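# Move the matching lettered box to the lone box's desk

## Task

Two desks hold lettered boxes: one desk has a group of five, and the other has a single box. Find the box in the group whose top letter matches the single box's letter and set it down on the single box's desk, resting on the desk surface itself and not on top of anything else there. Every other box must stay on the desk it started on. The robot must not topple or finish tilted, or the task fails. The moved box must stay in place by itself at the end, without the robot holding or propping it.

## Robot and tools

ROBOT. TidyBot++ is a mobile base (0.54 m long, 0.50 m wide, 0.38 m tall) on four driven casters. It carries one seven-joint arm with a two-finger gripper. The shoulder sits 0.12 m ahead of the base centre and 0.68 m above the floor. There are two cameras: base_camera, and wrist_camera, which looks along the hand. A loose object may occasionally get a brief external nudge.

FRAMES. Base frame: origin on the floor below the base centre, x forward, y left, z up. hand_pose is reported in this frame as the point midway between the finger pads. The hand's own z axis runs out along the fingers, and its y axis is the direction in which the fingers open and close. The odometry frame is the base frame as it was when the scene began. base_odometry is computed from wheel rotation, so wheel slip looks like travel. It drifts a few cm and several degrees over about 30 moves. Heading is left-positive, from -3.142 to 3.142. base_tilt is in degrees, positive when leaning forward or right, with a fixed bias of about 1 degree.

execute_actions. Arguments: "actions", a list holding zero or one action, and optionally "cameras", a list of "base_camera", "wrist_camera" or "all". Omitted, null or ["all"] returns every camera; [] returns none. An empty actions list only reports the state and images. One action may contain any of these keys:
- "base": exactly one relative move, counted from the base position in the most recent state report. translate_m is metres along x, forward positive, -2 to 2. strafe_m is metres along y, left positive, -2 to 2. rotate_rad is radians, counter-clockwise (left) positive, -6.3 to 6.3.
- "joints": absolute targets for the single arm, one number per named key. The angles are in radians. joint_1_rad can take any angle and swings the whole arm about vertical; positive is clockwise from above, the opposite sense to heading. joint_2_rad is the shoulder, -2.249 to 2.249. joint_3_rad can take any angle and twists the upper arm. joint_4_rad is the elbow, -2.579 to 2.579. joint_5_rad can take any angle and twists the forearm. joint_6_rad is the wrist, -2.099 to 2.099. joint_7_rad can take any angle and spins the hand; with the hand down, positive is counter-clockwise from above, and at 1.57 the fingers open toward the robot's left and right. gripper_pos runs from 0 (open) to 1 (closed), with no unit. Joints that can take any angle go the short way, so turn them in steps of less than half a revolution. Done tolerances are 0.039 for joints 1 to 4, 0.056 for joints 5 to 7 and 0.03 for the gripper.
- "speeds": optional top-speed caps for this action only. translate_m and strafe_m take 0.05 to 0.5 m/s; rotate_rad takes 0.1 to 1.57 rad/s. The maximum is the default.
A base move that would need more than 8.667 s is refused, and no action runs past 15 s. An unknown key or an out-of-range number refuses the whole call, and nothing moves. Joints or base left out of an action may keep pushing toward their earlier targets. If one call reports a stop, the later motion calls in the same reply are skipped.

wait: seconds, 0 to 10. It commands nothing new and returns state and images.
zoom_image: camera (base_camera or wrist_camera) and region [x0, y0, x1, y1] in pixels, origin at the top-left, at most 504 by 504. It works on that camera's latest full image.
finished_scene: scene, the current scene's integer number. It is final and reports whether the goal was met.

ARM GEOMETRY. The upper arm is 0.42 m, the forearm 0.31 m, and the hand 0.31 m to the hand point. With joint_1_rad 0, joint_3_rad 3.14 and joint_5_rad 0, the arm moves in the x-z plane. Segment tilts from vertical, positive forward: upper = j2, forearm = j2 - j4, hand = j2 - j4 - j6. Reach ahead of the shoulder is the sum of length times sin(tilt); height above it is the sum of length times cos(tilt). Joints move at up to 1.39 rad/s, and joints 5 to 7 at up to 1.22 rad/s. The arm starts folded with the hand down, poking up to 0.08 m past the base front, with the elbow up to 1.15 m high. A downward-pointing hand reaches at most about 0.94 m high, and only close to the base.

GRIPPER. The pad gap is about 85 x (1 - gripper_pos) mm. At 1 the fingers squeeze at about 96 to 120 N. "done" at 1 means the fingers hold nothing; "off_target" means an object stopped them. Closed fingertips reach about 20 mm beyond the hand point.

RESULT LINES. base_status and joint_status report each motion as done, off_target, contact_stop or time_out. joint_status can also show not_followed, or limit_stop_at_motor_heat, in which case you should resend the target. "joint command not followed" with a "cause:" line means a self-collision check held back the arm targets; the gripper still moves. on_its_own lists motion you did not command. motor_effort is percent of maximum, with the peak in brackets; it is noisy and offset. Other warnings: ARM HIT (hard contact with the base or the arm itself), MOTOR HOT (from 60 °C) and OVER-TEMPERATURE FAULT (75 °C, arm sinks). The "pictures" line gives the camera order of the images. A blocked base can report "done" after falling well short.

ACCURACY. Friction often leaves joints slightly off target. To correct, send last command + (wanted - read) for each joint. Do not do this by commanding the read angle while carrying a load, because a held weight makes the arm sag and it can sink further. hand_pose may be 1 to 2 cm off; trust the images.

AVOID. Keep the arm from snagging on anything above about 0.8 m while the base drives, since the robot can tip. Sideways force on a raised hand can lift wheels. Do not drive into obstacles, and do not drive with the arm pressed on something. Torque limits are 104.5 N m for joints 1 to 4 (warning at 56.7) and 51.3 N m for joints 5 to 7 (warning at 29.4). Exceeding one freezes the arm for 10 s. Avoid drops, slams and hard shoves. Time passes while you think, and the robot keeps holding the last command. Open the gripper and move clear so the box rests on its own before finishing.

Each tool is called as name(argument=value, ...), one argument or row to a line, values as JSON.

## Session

execute_actions(
  actions=[],
)

Scene clock: 0.00 s.
base_odometry: x=+0.000 y=+0.000 heading=+0.000 (m, m, rad; odometry frame)
base_tilt: forward=-0.4 right=-0.2 (deg)
base_status: not commanded
joint_positions: joint_1_rad=-0.008 joint_2_rad=-0.376 joint_3_rad=+3.156 joint_4_rad=-2.560 joint_5_rad=-0.002 joint_6_rad=-0.838 joint_7_rad=+1.593 gripper_pos=+0.000
joint_status: not commanded
motor_effort: joint_1_rad=+0 joint_2_rad=-1 joint_3_rad=+0 joint_4_rad=+13 joint_5_rad=-1 joint_6_rad=+1 joint_7_rad=+0 (%)
hand_pose: x=+0.2591 y=+0.0016 z=+0.5833 quat_wxyz=(-0.003, +0.998, +0.008, +0.060) (m; base frame)
pictures: base_camera, wrist_camera
Images, in order (width x height): base_camera 644x364, wrist_camera 644x476.

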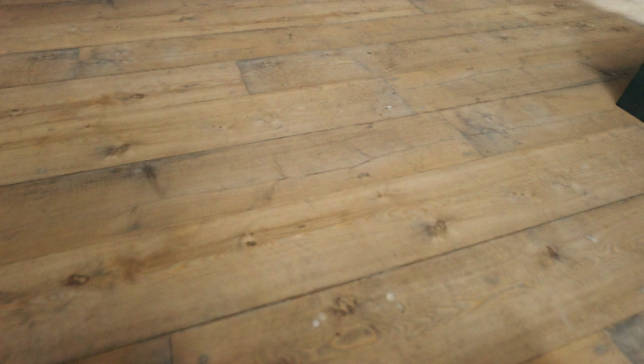

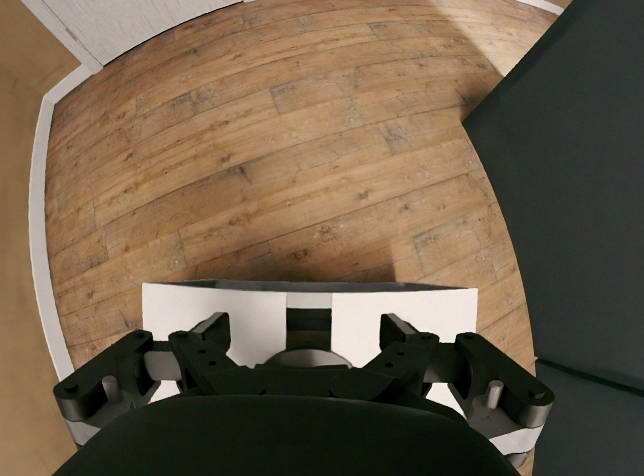

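execute_actions(
  actions=[
    {"joints":{"joint_1_rad":0.037,"joint_2_rad":-0.6,"joint_4_rad":-1.3,"joint_6_rad":-1.35,"joint_7_rad":1.57},"base":{"rotate_rad":-0.6}},
  ],
)

Scene clock: 4.93 s.
base_odometry: x=+0.000 y=+0.000 heading=-0.600 (m, m, rad; odometry frame)
base_tilt: forward=-0.4 right=-0.2 (deg)
base_status: done
joint_positions: joint_1_rad=+0.022 joint_2_rad=-0.590 joint_3_rad=+3.156 joint_4_rad=-1.319 joint_5_rad=-0.002 joint_6_rad=-1.325 joint_7_rad=+1.593 gripper_pos=+0.000
joint_status: all done
motor_effort: joint_1_rad=+0(1) joint_2_rad=+4(6) joint_3_rad=-1(0) joint_4_rad=+15(19) joint_5_rad=+0(1) joint_6_rad=+7(7) joint_7_rad=+0(0) (%)
hand_pose: x=+0.3700 y=-0.0103 z=+1.1216 quat_wxyz=(+0.010, +0.856, -0.007, +0.518) (m; base frame)
pictures: base_camera, wrist_camera
Images, in order (width x height): base_camera 644x364, wrist_camera 644x476.

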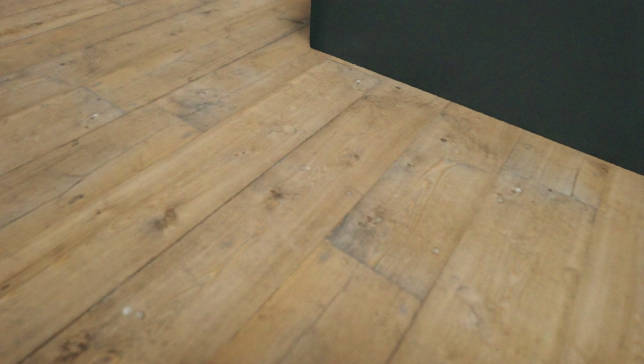

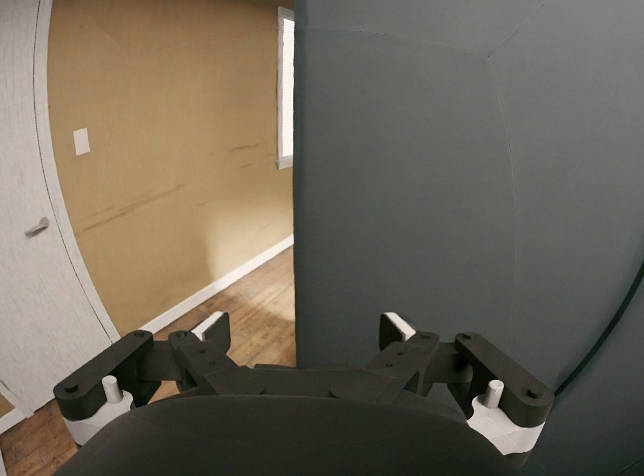

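execute_actions(
  actions=[
    {"base":{"rotate_rad":-2.1},"joints":{"joint_6_rad":-1.45}},
  ],
)

Scene clock: 10.63 s.
base_odometry: x=+0.000 y=+0.000 heading=-2.699 (m, m, rad; odometry frame)
base_tilt: forward=-0.4 right=-0.2 (deg)
base_status: done
joint_positions: joint_1_rad=+0.024 joint_2_rad=-0.590 joint_3_rad=+3.156 joint_4_rad=-1.319 joint_5_rad=-0.002 joint_6_rad=-1.437 joint_7_rad=+1.593 gripper_pos=+0.000
joint_status: all done
motor_effort: joint_1_rad=+0(1) joint_2_rad=+5(5) joint_3_rad=-1(1) joint_4_rad=+15(16) joint_5_rad=+0(1) joint_6_rad=+7(8) joint_7_rad=+0(0) (%)
hand_pose: x=+0.3520 y=-0.0099 z=+1.0917 quat_wxyz=(+0.009, +0.883, -0.008, +0.469) (m; base frame)
pictures: base_camera, wrist_camera
Images, in order (width x height): base_camera 644x364, wrist_camera 644x476.

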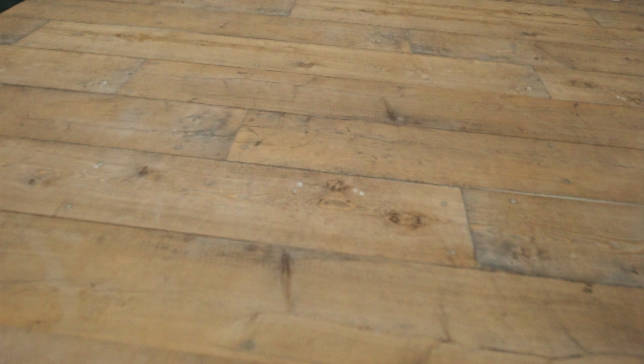

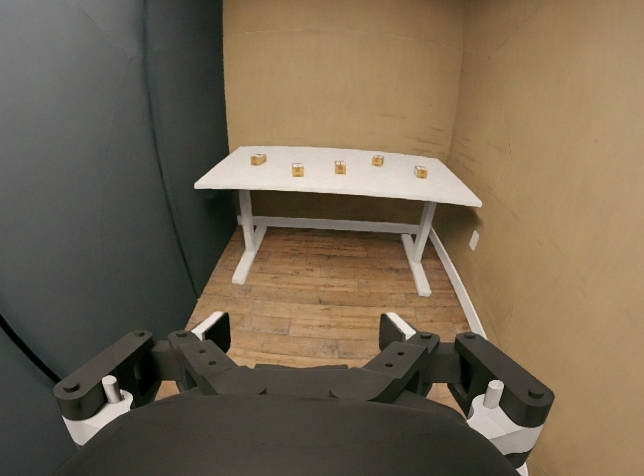

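execute_actions(
  actions=[
    {"base":{"rotate_rad":1.47}},
  ],
)

execute_actions(
  actions=[
    {"base":{"strafe_m":0.9}},
  ],
)

Scene clock: 18.47 s.
base_odometry: x=+0.000 y=+0.000 heading=-1.230 (m, m, rad; odometry frame)
base_tilt: forward=-0.4 right=-0.2 (deg)
base_status: done
joint_positions: joint_1_rad=+0.025 joint_2_rad=-0.590 joint_3_rad=+3.156 joint_4_rad=-1.319 joint_5_rad=-0.002 joint_6_rad=-1.437 joint_7_rad=+1.593 gripper_pos=+0.000
joint_status: not commanded
motor_effort: joint_1_rad=+1(0) joint_2_rad=+5(5) joint_3_rad=+0(1) joint_4_rad=+15(15) joint_5_rad=-1(1) joint_6_rad=+6(7) joint_7_rad=+0(1) (%)
hand_pose: x=+0.3520 y=-0.0102 z=+1.0917 quat_wxyz=(+0.010, +0.883, -0.008, +0.469) (m; base frame)
pictures: base_camera, wrist_camera
Images, in order (width x height): base_camera 644x364, wrist_camera 644x476.

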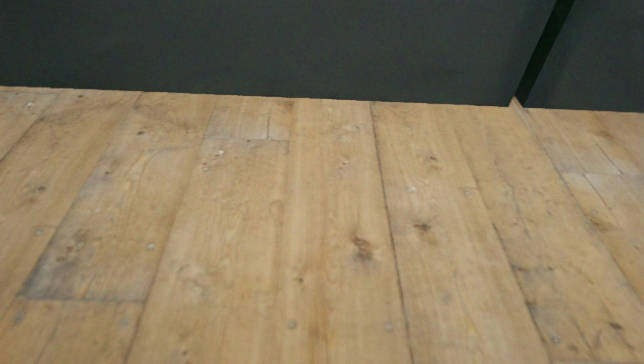

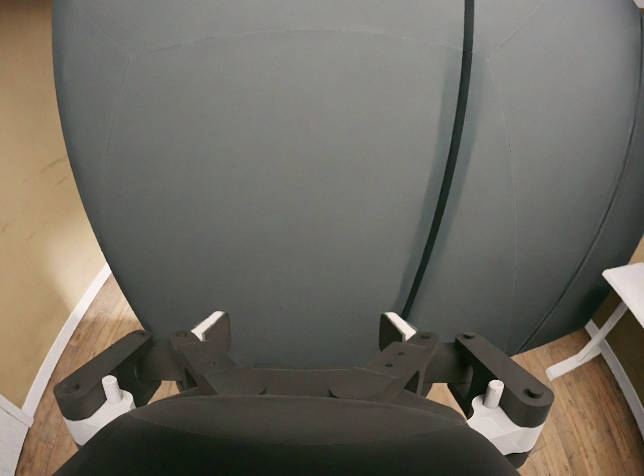

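Scene clock: 21.63 s.
base_odometry: x=+0.848 y=+0.302 heading=-1.229 (m, m, rad; odometry frame)
base_tilt: forward=-0.4 right=-0.2 (deg)
base_status: done
joint_positions: joint_1_rad=+0.026 joint_2_rad=-0.590 joint_3_rad=+3.156 joint_4_rad=-1.319 joint_5_rad=-0.002 joint_6_rad=-1.437 joint_7_rad=+1.593 gripper_pos=+0.000
joint_status: not commanded
motor_effort: joint_1_rad=+0(1) joint_2_rad=+5(6) joint_3_rad=-1(3) joint_4_rad=+15(15) joint_5_rad=+0(2) joint_6_rad=+6(7) joint_7_rad=+0(0) (%)
hand_pose: x=+0.3520 y=-0.0103 z=+1.0917 quat_wxyz=(+0.010, +0.883, -0.008, +0.469) (m; base frame)
pictures: base_camera, wrist_camera
Images, in order (width x height): base_camera 644x364, wrist_camera 644x476.

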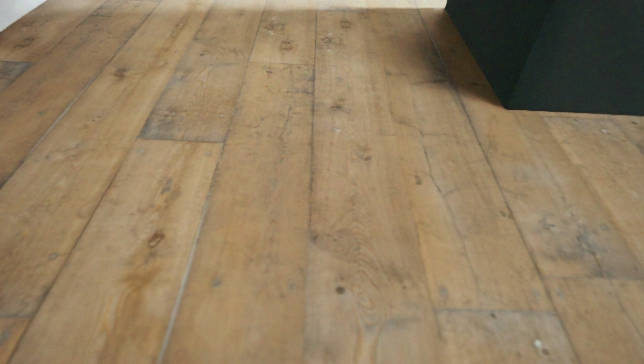

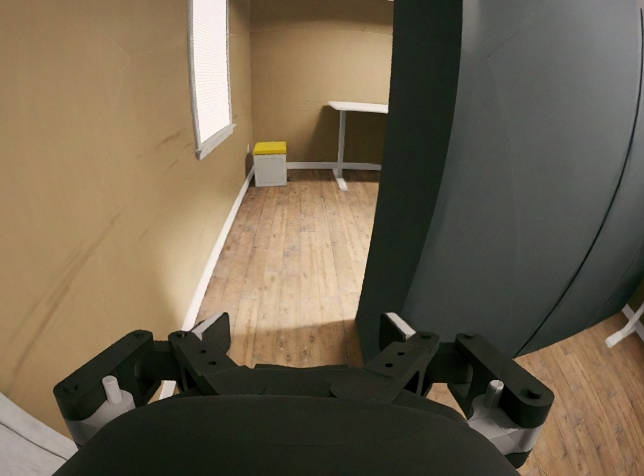

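execute_actions(
  actions=[
    {"base":{"strafe_m":0.19}},
  ],
  cameras=["base_camera"],
)

execute_actions(
  actions=[
    {"base":{"translate_m":2.0},"joints":{"joint_2_rad":-0.2,"joint_4_rad":-0.6,"joint_6_rad":-1.8}},
  ],
)

Scene clock: 30.27 s.
base_odometry: x=+1.027 y=+0.366 heading=-1.229 (m, m, rad; odometry frame)
base_tilt: forward=-0.4 right=-0.2 (deg)
base_status: done
joint_positions: joint_1_rad=+0.027 joint_2_rad=-0.590 joint_3_rad=+3.156 joint_4_rad=-1.319 joint_5_rad=-0.002 joint_6_rad=-1.437 joint_7_rad=+1.593 gripper_pos=+0.000
joint_status: not commanded
motor_effort: joint_1_rad=+0(0) joint_2_rad=+5(6) joint_3_rad=+0(2) joint_4_rad=+15(15) joint_5_rad=+0(0) joint_6_rad=+6(7) joint_7_rad=-1(1) (%)
hand_pose: x=+0.3520 y=-0.0102 z=+1.0917 quat_wxyz=(+0.010, +0.883, -0.008, +0.469) (m; base frame)
pictures: base_camera
Images, in order (width x height): base_camera 644x364.

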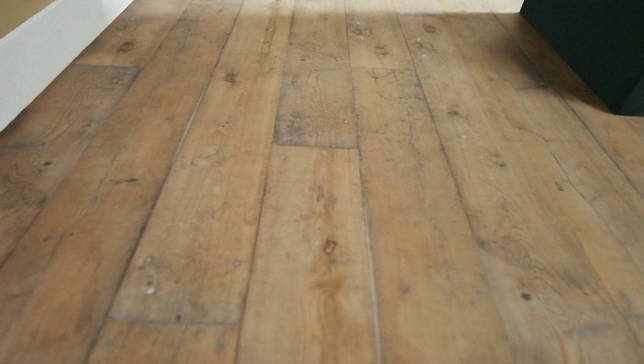

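Scene clock: 35.63 s.
base_odometry: x=+1.699 y=-1.518 heading=-1.228 (m, m, rad; odometry frame)
base_tilt: forward=-0.4 right=-0.2 (deg)
base_status: done
joint_positions: joint_1_rad=+0.027 joint_2_rad=-0.197 joint_3_rad=+3.156 joint_4_rad=-0.623 joint_5_rad=-0.002 joint_6_rad=-1.775 joint_7_rad=+1.593 gripper_pos=+0.000
joint_status: all done
motor_effort: joint_1_rad=+0(0) joint_2_rad=-4(9) joint_3_rad=-1(0) joint_4_rad=+11(15) joint_5_rad=+0(1) joint_6_rad=+6(7) joint_7_rad=-1(0) (%)
hand_pose: x=+0.4178 y=-0.0116 z=+1.1974 quat_wxyz=(+0.012, +0.891, -0.008, +0.453) (m; base frame)
pictures: base_camera, wrist_camera
Images, in order (width x height): base_camera 644x364, wrist_camera 644x476.

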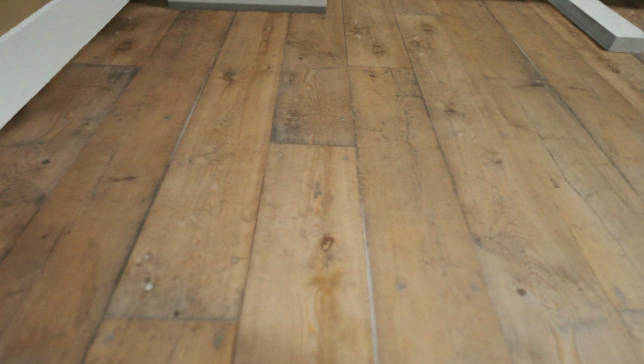

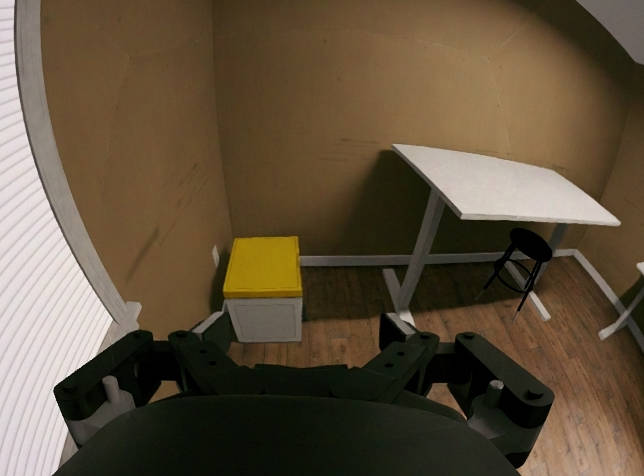

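execute_actions(
  actions=[
    {"base":{"rotate_rad":-1.1}},
  ],
)

Scene clock: 40.40 s.
base_odometry: x=+1.699 y=-1.518 heading=-2.328 (m, m, rad; odometry frame)
base_tilt: forward=-0.4 right=-0.2 (deg)
base_status: done
joint_positions: joint_1_rad=+0.027 joint_2_rad=-0.197 joint_3_rad=+3.156 joint_4_rad=-0.623 joint_5_rad=-0.002 joint_6_rad=-1.775 joint_7_rad=+1.593 gripper_pos=+0.000
joint_status: not commanded
motor_effort: joint_1_rad=+0(1) joint_2_rad=-5(6) joint_3_rad=-1(1) joint_4_rad=+10(11) joint_5_rad=-1(0) joint_6_rad=+6(7) joint_7_rad=+0(0) (%)
hand_pose: x=+0.4178 y=-0.0118 z=+1.1974 quat_wxyz=(+0.012, +0.891, -0.008, +0.453) (m; base frame)
pictures: base_camera, wrist_camera
Images, in order (width x height): base_camera 644x364, wrist_camera 644x476.

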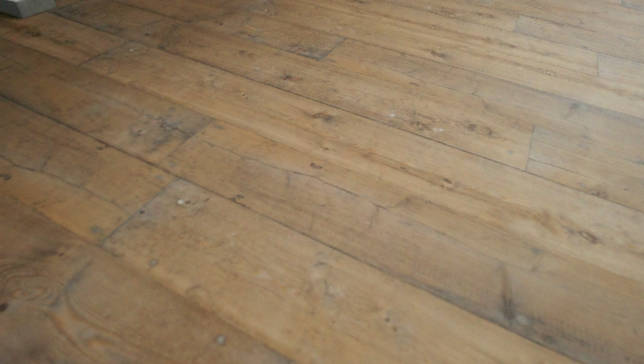

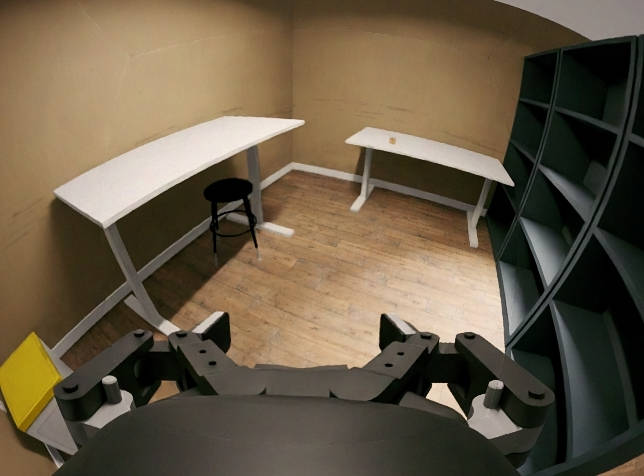

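execute_actions(
  actions=[
    {"base":{"rotate_rad":-0.47}},
  ],
)

execute_actions(
  actions=[
    {"base":{"translate_m":0.9},"joints":{"joint_6_rad":-1.9}},
  ],
)

Scene clock: 46.73 s.
base_odometry: x=+1.699 y=-1.518 heading=-2.798 (m, m, rad; odometry frame)
base_tilt: forward=-0.4 right=-0.2 (deg)
base_status: done
joint_positions: joint_1_rad=+0.028 joint_2_rad=-0.197 joint_3_rad=+3.156 joint_4_rad=-0.623 joint_5_rad=-0.002 joint_6_rad=-1.775 joint_7_rad=+1.593 gripper_pos=+0.000
joint_status: not commanded
motor_effort: joint_1_rad=+0(1) joint_2_rad=-4(5) joint_3_rad=+0(0) joint_4_rad=+11(11) joint_5_rad=-1(1) joint_6_rad=+6(6) joint_7_rad=+0(1) (%)
hand_pose: x=+0.4178 y=-0.0119 z=+1.1974 quat_wxyz=(+0.013, +0.891, -0.008, +0.453) (m; base frame)
pictures: base_camera, wrist_camera
Images, in order (width x height): base_camera 644x364, wrist_camera 644x476.

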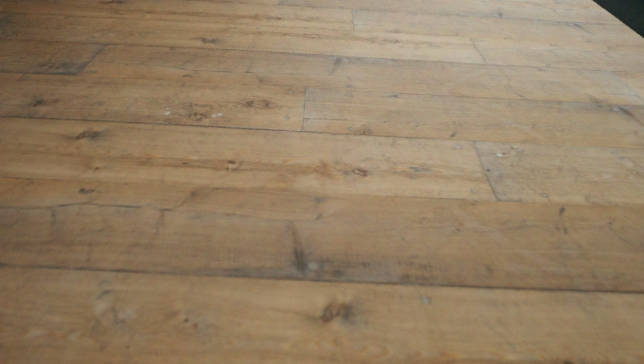

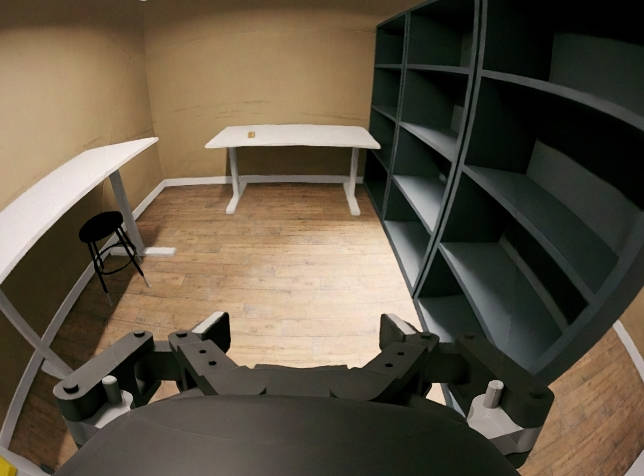

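Scene clock: 49.90 s.
base_odometry: x=+0.852 y=-1.821 heading=-2.798 (m, m, rad; odometry frame)
base_tilt: forward=-0.4 right=-0.2 (deg)
base_status: done
joint_positions: joint_1_rad=+0.028 joint_2_rad=-0.196 joint_3_rad=+3.156 joint_4_rad=-0.619 joint_5_rad=-0.002 joint_6_rad=-1.888 joint_7_rad=+1.593 gripper_pos=+0.000
joint_status: all done
motor_effort: joint_1_rad=+0(0) joint_2_rad=-4(8) joint_3_rad=-1(0) joint_4_rad=+10(12) joint_5_rad=+0(1) joint_6_rad=+6(6) joint_7_rad=-1(0) (%)
hand_pose: x=+0.3956 y=-0.0109 z=+1.1713 quat_wxyz=(+0.011, +0.915, -0.009, +0.403) (m; base frame)
pictures: base_camera, wrist_camera
Images, in order (width x height): base_camera 644x364, wrist_camera 644x476.

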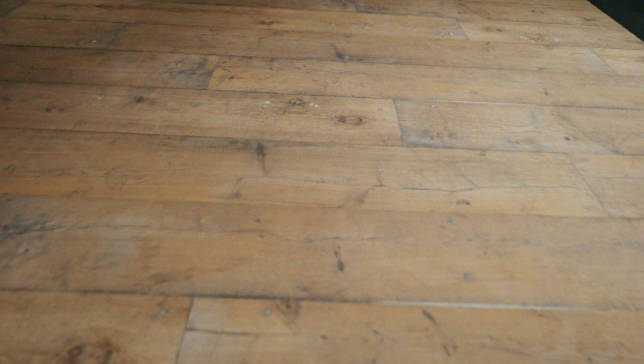

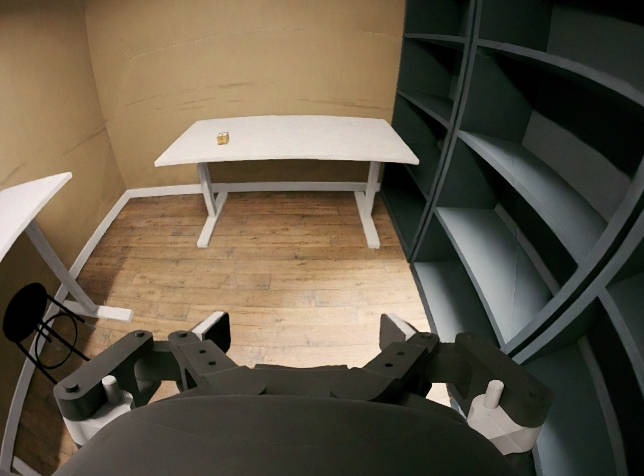

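execute_actions(
  actions=[
    {"base":{"strafe_m":0.15}},
  ],
  cameras=[],
)

execute_actions(
  actions=[
    {"base":{"translate_m":0.75},"joints":{"joint_1_rad":-0.3,"joint_2_rad":-0.1,"joint_4_rad":-0.45,"joint_6_rad":-2.0}},
  ],
)

zoom_image(
  camera="wrist_camera",
  region=[160, 80, 460, 300],
)

Scene clock: 55.90 s.
base_odometry: x=+0.902 y=-1.962 heading=-2.798 (m, m, rad; odometry frame)
base_tilt: forward=-0.4 right=-0.2 (deg)
base_status: done
joint_positions: joint_1_rad=+0.028 joint_2_rad=-0.196 joint_3_rad=+3.156 joint_4_rad=-0.619 joint_5_rad=-0.002 joint_6_rad=-1.888 joint_7_rad=+1.593 gripper_pos=+0.000
joint_status: not commanded
motor_effort: joint_1_rad=+0(0) joint_2_rad=-4(5) joint_3_rad=+0(1) joint_4_rad=+10(11) joint_5_rad=-1(1) joint_6_rad=+5(6) joint_7_rad=+0(0) (%)
hand_pose: x=+0.3956 y=-0.0109 z=+1.1713 quat_wxyz=(+0.011, +0.915, -0.009, +0.403) (m; base frame)
pictures: none
No camera images: the call's "cameras" was empty. Leave "cameras" out to get every camera's image.

Scene clock: 58.77 s.
base_odometry: x=+0.196 y=-2.215 heading=-2.798 (m, m, rad; odometry frame)
base_tilt: forward=-0.4 right=-0.2 (deg)
base_status: done
joint_positions: joint_1_rad=-0.288 joint_2_rad=-0.099 joint_3_rad=+3.156 joint_4_rad=-0.473 joint_5_rad=-0.002 joint_6_rad=-1.975 joint_7_rad=+1.593 gripper_pos=+0.000
joint_status: all done
motor_effort: joint_1_rad=+1(0) joint_2_rad=-7(10) joint_3_rad=-1(0) joint_4_rad=+9(11) joint_5_rad=+0(1) joint_6_rad=+6(7) joint_7_rad=+0(0) (%)
hand_pose: x=+0.4028 y=+0.0810 z=+1.1747 quat_wxyz=(-0.050, +0.912, +0.137, +0.383) (m; base frame)
pictures: base_camera, wrist_camera
Images, in order (width x height): base_camera 644x364, wrist_camera 644x476.

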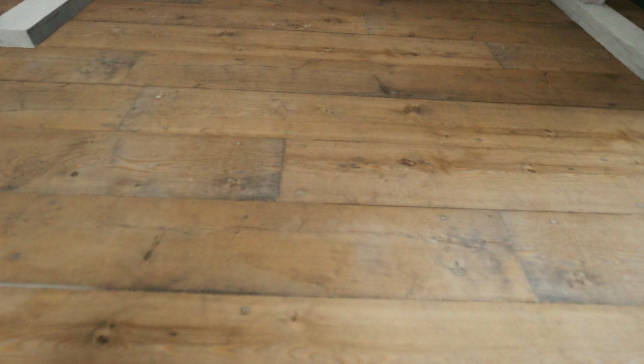

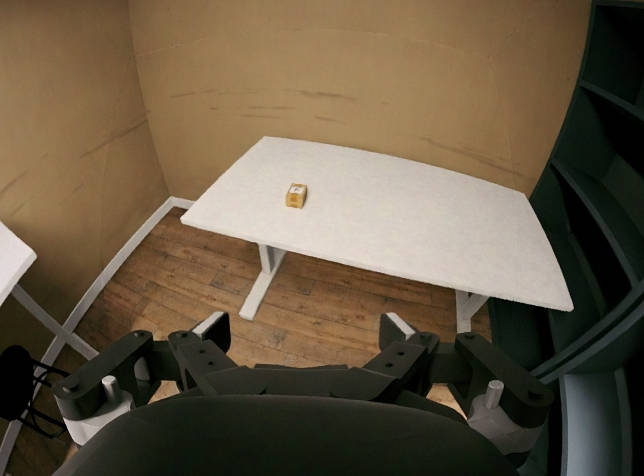

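Region (160, 80, 460, 300) of wrist_camera's 644x476 image, scaled by 1.680; it fills the top 370 rows of this view, and the rest is white.

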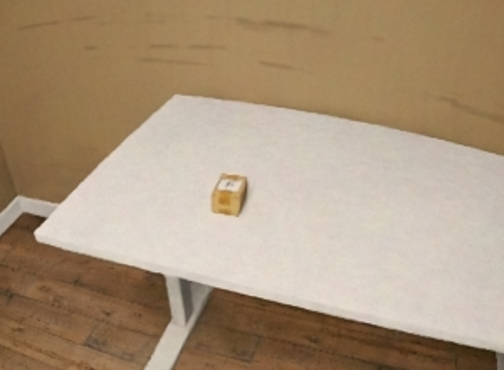

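execute_actions(
  actions=[
    {"base":{"translate_m":0.3},"joints":{"joint_1_rad":-0.4,"joint_2_rad":0.15,"joint_4_rad":-0.4,"joint_6_rad":-1.95}},
  ],
)

zoom_image(
  camera="wrist_camera",
  region=[220, 150, 400, 310],
)

Scene clock: 63.50 s.
base_odometry: x=-0.087 y=-2.317 heading=-2.797 (m, m, rad; odometry frame)
base_tilt: forward=-0.4 right=-0.2 (deg)
base_status: done
joint_positions: joint_1_rad=-0.386 joint_2_rad=+0.164 joint_3_rad=+3.156 joint_4_rad=-0.423 joint_5_rad=-0.002 joint_6_rad=-1.971 joint_7_rad=+1.593 gripper_pos=+0.000
joint_status: all done
motor_effort: joint_1_rad=+0(1) joint_2_rad=-19(28) joint_3_rad=-1(0) joint_4_rad=+12(15) joint_5_rad=+0(0) joint_6_rad=+4(6) joint_7_rad=-1(0) (%)
hand_pose: x=+0.5040 y=+0.1534 z=+1.0990 quat_wxyz=(-0.050, +0.939, +0.189, +0.284) (m; base frame)
pictures: base_camera, wrist_camera
Images, in order (width x height): base_camera 644x364, wrist_camera 644x476.

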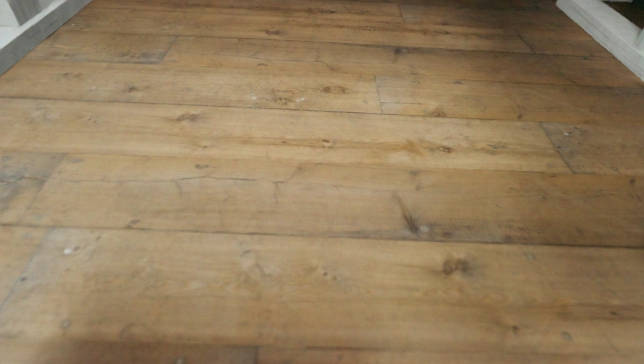

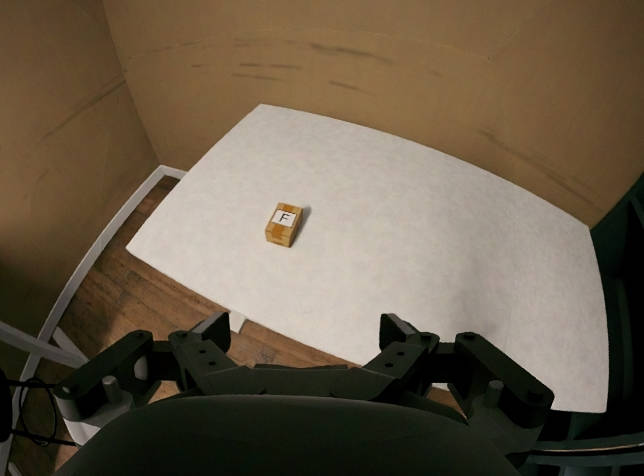

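Region (220, 150, 400, 310) of wrist_camera's 644x476 image, scaled by 2.800.

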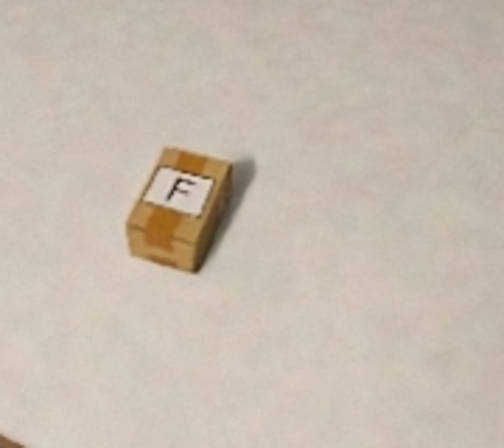

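execute_actions(
  actions=[
    {"base":{"translate_m":-1.95},"joints":{"joint_1_rad":0.037,"joint_2_rad":-0.6,"joint_4_rad":-1.3,"joint_6_rad":-1.45}},
  ],
  cameras=["wrist_camera"],
)

execute_actions(
  actions=[
    {"base":{"rotate_rad":-1.571}},
  ],
)

Scene clock: 74.43 s.
base_odometry: x=+1.749 y=-1.658 heading=-2.797 (m, m, rad; odometry frame)
base_tilt: forward=-0.4 right=-0.2 (deg)
base_status: done
joint_positions: joint_1_rad=+0.023 joint_2_rad=-0.601 joint_3_rad=+3.156 joint_4_rad=-1.277 joint_5_rad=-0.002 joint_6_rad=-1.475 joint_7_rad=+1.593 gripper_pos=+0.000
joint_status: all done
motor_effort: joint_1_rad=+0(1) joint_2_rad=+6(25) joint_3_rad=-1(3) joint_4_rad=+14(16) joint_5_rad=+0(2) joint_6_rad=+7(7) joint_7_rad=+0(0) (%)
hand_pose: x=+0.3380 y=-0.0091 z=+1.1036 quat_wxyz=(+0.009, +0.880, -0.007, +0.475) (m; base frame)
pictures: wrist_camera
Images, in order (width x height): wrist_camera 644x476.

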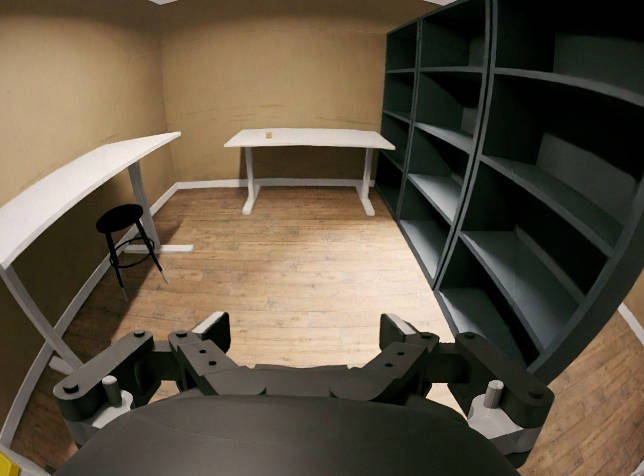

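Scene clock: 76.73 s.
base_odometry: x=+1.749 y=-1.658 heading=+1.915 (m, m, rad; odometry frame)
base_tilt: forward=-0.4 right=-0.2 (deg)
base_status: done
joint_positions: joint_1_rad=+0.025 joint_2_rad=-0.601 joint_3_rad=+3.156 joint_4_rad=-1.277 joint_5_rad=-0.002 joint_6_rad=-1.474 joint_7_rad=+1.593 gripper_pos=+0.000
joint_status: not commanded
motor_effort: joint_1_rad=+0(1) joint_2_rad=+6(6) joint_3_rad=+0(0) joint_4_rad=+14(15) joint_5_rad=+0(1) joint_6_rad=+5(7) joint_7_rad=+0(0) (%)
hand_pose: x=+0.3381 y=-0.0094 z=+1.1038 quat_wxyz=(+0.010, +0.879, -0.008, +0.476) (m; base frame)
pictures: base_camera, wrist_camera
Images, in order (width x height): base_camera 644x364, wrist_camera 644x476.

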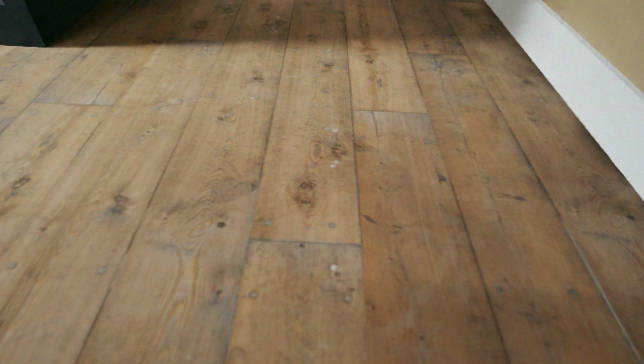

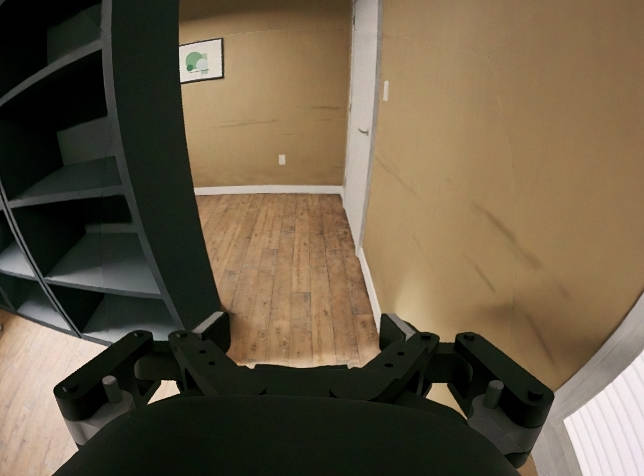

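execute_actions(
  actions=[
    {"base":{"strafe_m":0.08}},
  ],
  cameras=[],
)

execute_actions(
  actions=[
    {"base":{"translate_m":2.0}},
  ],
)

Scene clock: 80.53 s.
base_odometry: x=+1.673 y=-1.685 heading=+1.914 (m, m, rad; odometry frame)
base_tilt: forward=-0.4 right=-0.2 (deg)
base_status: done
joint_positions: joint_1_rad=+0.027 joint_2_rad=-0.601 joint_3_rad=+3.155 joint_4_rad=-1.277 joint_5_rad=-0.002 joint_6_rad=-1.474 joint_7_rad=+1.593 gripper_pos=+0.000
joint_status: not commanded
motor_effort: joint_1_rad=+0(1) joint_2_rad=+6(6) joint_3_rad=-1(2) joint_4_rad=+15(15) joint_5_rad=-1(2) joint_6_rad=+6(7) joint_7_rad=+0(0) (%)
hand_pose: x=+0.3381 y=-0.0096 z=+1.1038 quat_wxyz=(+0.010, +0.879, -0.008, +0.476) (m; base frame)
pictures: none
No camera images: the call's "cameras" was empty. Leave "cameras" out to get every camera's image.

Scene clock: 85.90 s.
base_odometry: x=+0.999 y=+0.198 heading=+1.914 (m, m, rad; odometry frame)
base_tilt: forward=-0.4 right=-0.2 (deg)
base_status: done
joint_positions: joint_1_rad=+0.027 joint_2_rad=-0.598 joint_3_rad=+3.155 joint_4_rad=-1.280 joint_5_rad=-0.002 joint_6_rad=-1.473 joint_7_rad=+1.593 gripper_pos=+0.000
joint_status: not commanded
motor_effort: joint_1_rad=+0(0) joint_2_rad=+6(11) joint_3_rad=-1(0) joint_4_rad=+14(15) joint_5_rad=-1(1) joint_6_rad=+6(7) joint_7_rad=+0(0) (%)
hand_pose: x=+0.3399 y=-0.0097 z=+1.1020 quat_wxyz=(+0.010, +0.881, -0.008, +0.473) (m; base frame)
pictures: base_camera, wrist_camera
Images, in order (width x height): base_camera 644x364, wrist_camera 644x476.

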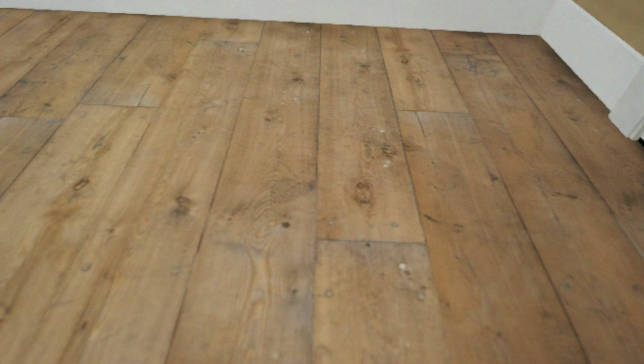

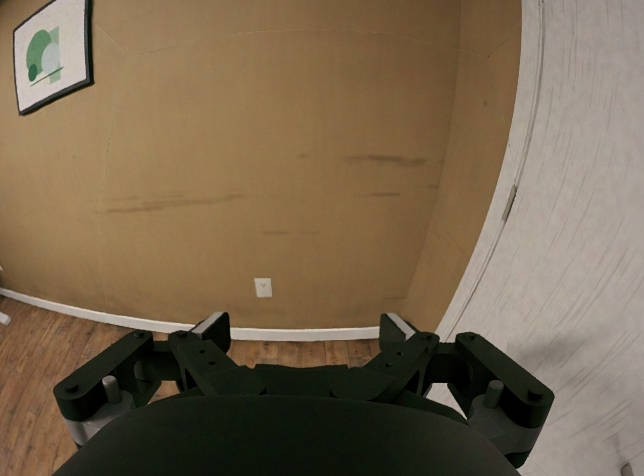

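execute_actions(
  actions=[
    {"base":{"translate_m":0.25}},
  ],
  cameras=[],
)

execute_actions(
  actions=[
    {"base":{"rotate_rad":1.571}},
  ],
  cameras=["wrist_camera"],
)

execute_actions(
  actions=[
    {"base":{"translate_m":1.7},"joints":{"joint_2_rad":-0.1,"joint_4_rad":-0.5,"joint_6_rad":-1.95}},
  ],
)

Scene clock: 92.23 s.
base_odometry: x=+0.915 y=+0.434 heading=+1.915 (m, m, rad; odometry frame)
base_tilt: forward=-0.4 right=-0.2 (deg)
base_status: done
joint_positions: joint_1_rad=+0.027 joint_2_rad=-0.593 joint_3_rad=+3.155 joint_4_rad=-1.281 joint_5_rad=-0.002 joint_6_rad=-1.473 joint_7_rad=+1.593 gripper_pos=+0.000
joint_status: not commanded
motor_effort: joint_1_rad=+0(0) joint_2_rad=+6(9) joint_3_rad=-1(0) joint_4_rad=+14(15) joint_5_rad=+0(0) joint_6_rad=+7(7) joint_7_rad=+0(0) (%)
hand_pose: x=+0.3420 y=-0.0097 z=+1.1004 quat_wxyz=(+0.010, +0.882, -0.008, +0.471) (m; base frame)
pictures: none
No camera images: the call's "cameras" was empty. Leave "cameras" out to get every camera's image.

Scene clock: 94.53 s.
base_odometry: x=+0.915 y=+0.434 heading=-2.798 (m, m, rad; odometry frame)
base_tilt: forward=-0.4 right=-0.2 (deg)
base_status: done
joint_positions: joint_1_rad=+0.027 joint_2_rad=-0.593 joint_3_rad=+3.155 joint_4_rad=-1.281 joint_5_rad=-0.002 joint_6_rad=-1.473 joint_7_rad=+1.593 gripper_pos=+0.000
joint_status: not commanded
motor_effort: joint_1_rad=+0(0) joint_2_rad=+5(6) joint_3_rad=+0(0) joint_4_rad=+14(15) joint_5_rad=+0(1) joint_6_rad=+6(7) joint_7_rad=+0(1) (%)
hand_pose: x=+0.3420 y=-0.0097 z=+1.1004 quat_wxyz=(+0.010, +0.882, -0.008, +0.471) (m; base frame)
pictures: wrist_camera
Images, in order (width x height): wrist_camera 644x476.

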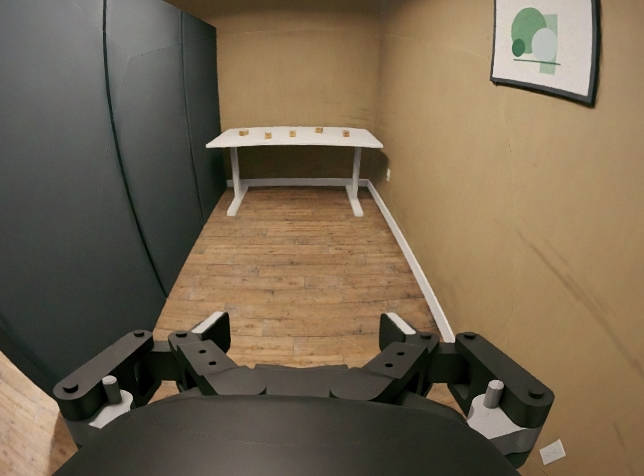

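Scene clock: 99.30 s.
base_odometry: x=-0.686 y=-0.141 heading=-2.797 (m, m, rad; odometry frame)
base_tilt: forward=-0.4 right=-0.2 (deg)
base_status: done
joint_positions: joint_1_rad=+0.027 joint_2_rad=-0.097 joint_3_rad=+3.155 joint_4_rad=-0.523 joint_5_rad=-0.002 joint_6_rad=-1.925 joint_7_rad=+1.593 gripper_pos=+0.000
joint_status: all done
motor_effort: joint_1_rad=+0(0) joint_2_rad=-7(11) joint_3_rad=-1(0) joint_4_rad=+10(15) joint_5_rad=-1(0) joint_6_rad=+5(7) joint_7_rad=+0(0) (%)
hand_pose: x=+0.4290 y=-0.0112 z=+1.1680 quat_wxyz=(+0.011, +0.923, -0.008, +0.385) (m; base frame)
pictures: base_camera, wrist_camera
Images, in order (width x height): base_camera 644x364, wrist_camera 644x476.

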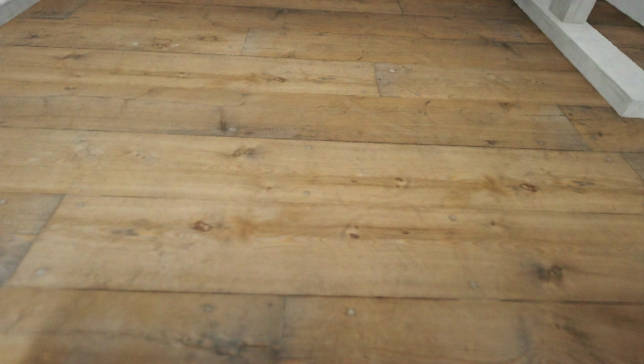

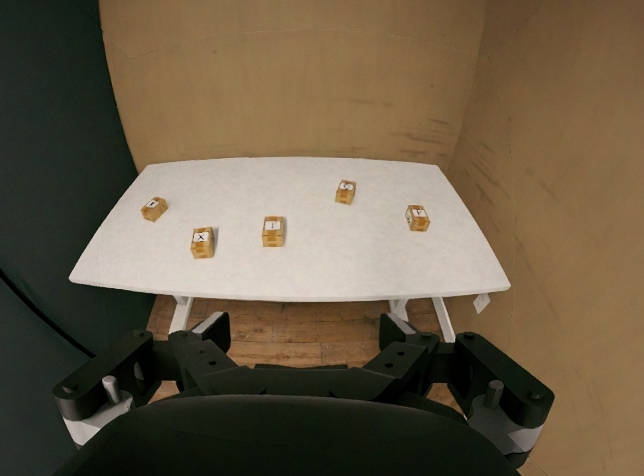

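execute_actions(
  actions=[
    {"base":{"translate_m":0.25},"joints":{"joint_2_rad":0.1,"joint_4_rad":-0.45,"joint_6_rad":-2.0}},
  ],
)

zoom_image(
  camera="wrist_camera",
  region=[40, 130, 320, 330],
)

zoom_image(
  camera="wrist_camera",
  region=[300, 130, 580, 330],
)

Scene clock: 103.97 s.
base_odometry: x=-0.921 y=-0.226 heading=-2.797 (m, m, rad; odometry frame)
base_tilt: forward=-0.4 right=-0.2 (deg)
base_status: done
joint_positions: joint_1_rad=+0.027 joint_2_rad=+0.113 joint_3_rad=+3.155 joint_4_rad=-0.473 joint_5_rad=-0.002 joint_6_rad=-1.975 joint_7_rad=+1.593 gripper_pos=+0.000
joint_status: all done
motor_effort: joint_1_rad=+0(0) joint_2_rad=-17(25) joint_3_rad=-1(0) joint_4_rad=+12(14) joint_5_rad=+0(0) joint_6_rad=+4(6) joint_7_rad=+0(0) (%)
hand_pose: x=+0.5110 y=-0.0132 z=+1.1016 quat_wxyz=(+0.009, +0.958, -0.008, +0.286) (m; base frame)
pictures: base_camera, wrist_camera
Images, in order (width x height): base_camera 644x364, wrist_camera 644x476.

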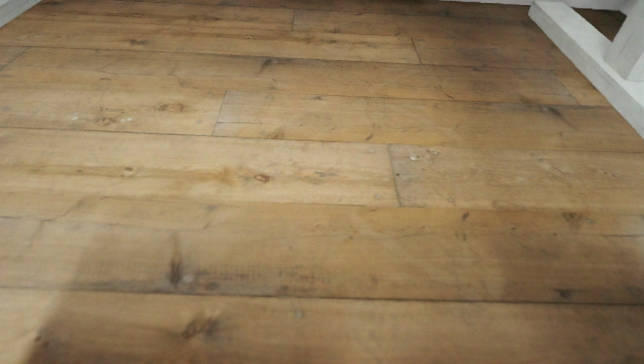

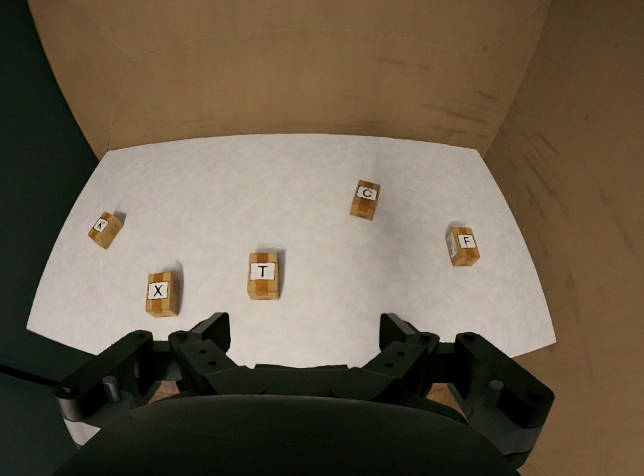

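Region (40, 130, 320, 330) of wrist_camera's 644x476 image, scaled by 1.800; it fills the top 360 rows of this view, and the rest is white.

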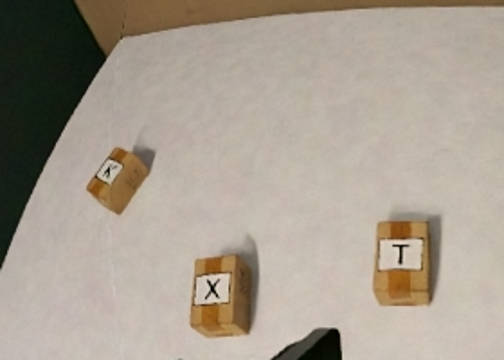

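Region (300, 130, 580, 330) of wrist_camera's 644x476 image, scaled by 1.800; it fills the top 360 rows of this view, and the rest is white.

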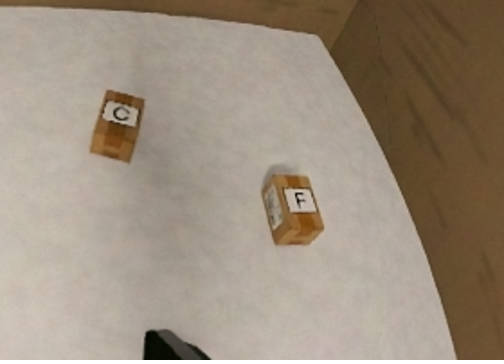

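execute_actions(
  actions=[
    {"base":{"strafe_m":-0.3}},
  ],
  cameras=["base_camera"],
)

execute_actions(
  actions=[
    {"base":{"translate_m":0.12},"joints":{"joint_1_rad":0.21,"joint_2_rad":0.41,"joint_4_rad":-0.83,"joint_6_rad":-1.65}},
  ],
)

Scene clock: 114.53 s.
base_odometry: x=-1.023 y=+0.057 heading=-2.797 (m, m, rad; odometry frame)
base_tilt: forward=-0.4 right=-0.2 (deg)
base_status: done
joint_positions: joint_1_rad=+0.033 joint_2_rad=+0.112 joint_3_rad=+3.155 joint_4_rad=-0.473 joint_5_rad=-0.002 joint_6_rad=-1.975 joint_7_rad=+1.593 gripper_pos=+0.000
joint_status: not commanded
motor_effort: joint_1_rad=+0(1) joint_2_rad=-17(19) joint_3_rad=-1(2) joint_4_rad=+12(12) joint_5_rad=-1(1) joint_6_rad=+4(5) joint_7_rad=-1(0) (%)
hand_pose: x=+0.5105 y=-0.0157 z=+1.1019 quat_wxyz=(+0.010, +0.958, -0.011, +0.287) (m; base frame)
pictures: base_camera
Images, in order (width x height): base_camera 644x364.

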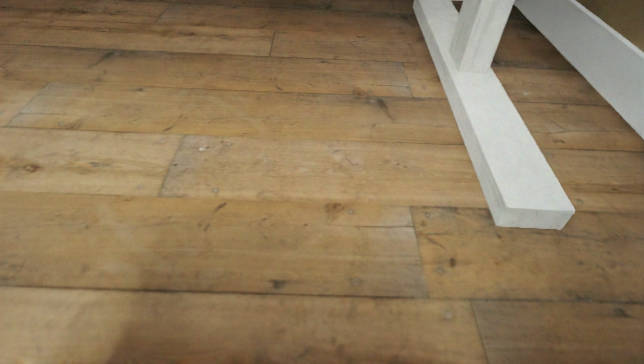

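Scene clock: 116.40 s.
base_odometry: x=-1.136 y=+0.016 heading=-2.797 (m, m, rad; odometry frame)
base_tilt: forward=-0.4 right=-0.2 (deg)
base_status: done
joint_positions: joint_1_rad=+0.200 joint_2_rad=+0.412 joint_3_rad=+3.155 joint_4_rad=-0.824 joint_5_rad=-0.002 joint_6_rad=-1.673 joint_7_rad=+1.593 gripper_pos=+0.000
joint_status: all done
motor_effort: joint_1_rad=+0(1) joint_2_rad=-33(42) joint_3_rad=-1(2) joint_4_rad=+16(18) joint_5_rad=+0(0) joint_6_rad=+2(5) joint_7_rad=-1(0) (%)
hand_pose: x=+0.6448 y=-0.1105 z=+0.8673 quat_wxyz=(+0.015, +0.989, -0.094, +0.115) (m; base frame)
pictures: base_camera, wrist_camera
Images, in order (width x height): base_camera 644x364, wrist_camera 644x476.

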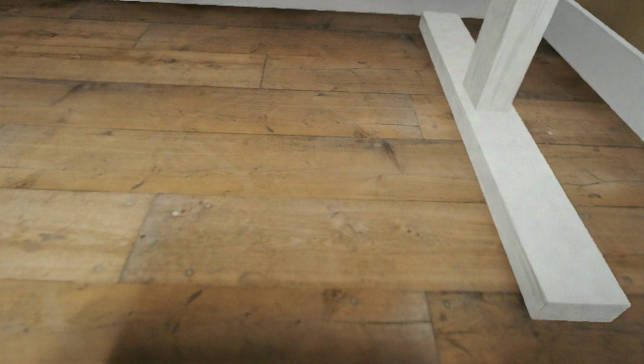

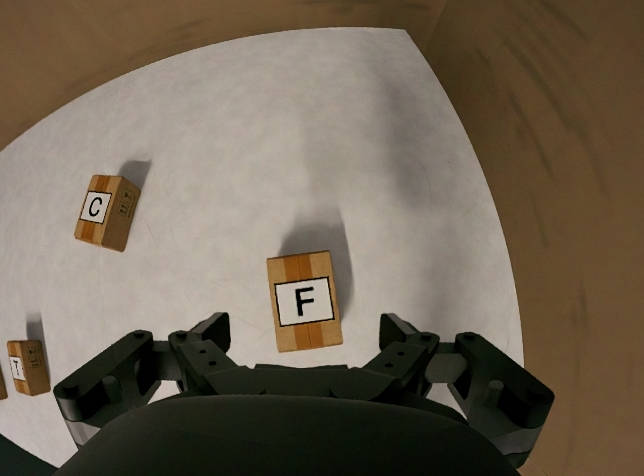

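execute_actions(
  actions=[
    {"joints":{"joint_2_rad":0.43,"joint_4_rad":-1.085,"joint_6_rad":-1.415,"joint_7_rad":1.71}},
  ],
  cameras=["wrist_camera"],
)

Scene clock: 126.03 s.
base_odometry: x=-1.136 y=+0.016 heading=-2.797 (m, m, rad; odometry frame)
base_tilt: forward=-0.4 right=-0.2 (deg)
base_status: not commanded
joint_positions: joint_1_rad=+0.200 joint_2_rad=+0.424 joint_3_rad=+3.155 joint_4_rad=-1.067 joint_5_rad=-0.002 joint_6_rad=-1.439 joint_7_rad=+1.673 gripper_pos=+0.000
joint_status: all done
motor_effort: joint_1_rad=+0(1) joint_2_rad=-34(36) joint_3_rad=-1(1) joint_4_rad=+17(18) joint_5_rad=+0(1) joint_6_rad=+1(2) joint_7_rad=-1(1) (%)
hand_pose: x=+0.6592 y=-0.1140 z=+0.7862 quat_wxyz=(+0.018, +0.993, -0.055, +0.104) (m; base frame)
pictures: wrist_camera
Images, in order (width x height): wrist_camera 644x476.

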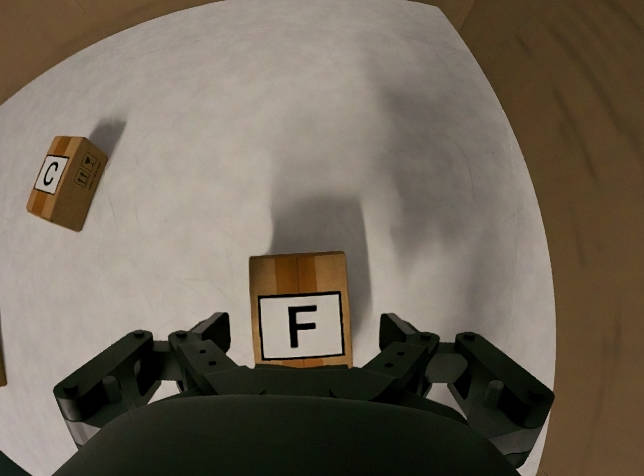

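execute_actions(
  actions=[
    {"joints":{"joint_4_rad":-1.2,"joint_6_rad":-1.3}},
  ],
  cameras=["wrist_camera"],
)

Scene clock: 129.83 s.
base_odometry: x=-1.136 y=+0.016 heading=-2.797 (m, m, rad; odometry frame)
base_tilt: forward=-0.4 right=-0.2 (deg)
base_status: not commanded
joint_positions: joint_1_rad=+0.200 joint_2_rad=+0.426 joint_3_rad=+3.155 joint_4_rad=-1.182 joint_5_rad=-0.002 joint_6_rad=-1.324 joint_7_rad=+1.673 gripper_pos=+0.000
joint_status: all done
motor_effort: joint_1_rad=+0(0) joint_2_rad=-34(36) joint_3_rad=-1(1) joint_4_rad=+17(17) joint_5_rad=-1(1) joint_6_rad=+1(2) joint_7_rad=+0(0) (%)
hand_pose: x=+0.6599 y=-0.1144 z=+0.7487 quat_wxyz=(+0.018, +0.993, -0.055, +0.103) (m; base frame)
pictures: wrist_camera
Images, in order (width x height): wrist_camera 644x476.

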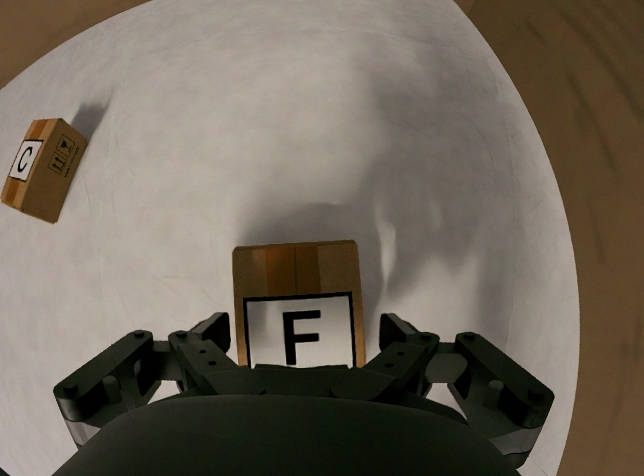

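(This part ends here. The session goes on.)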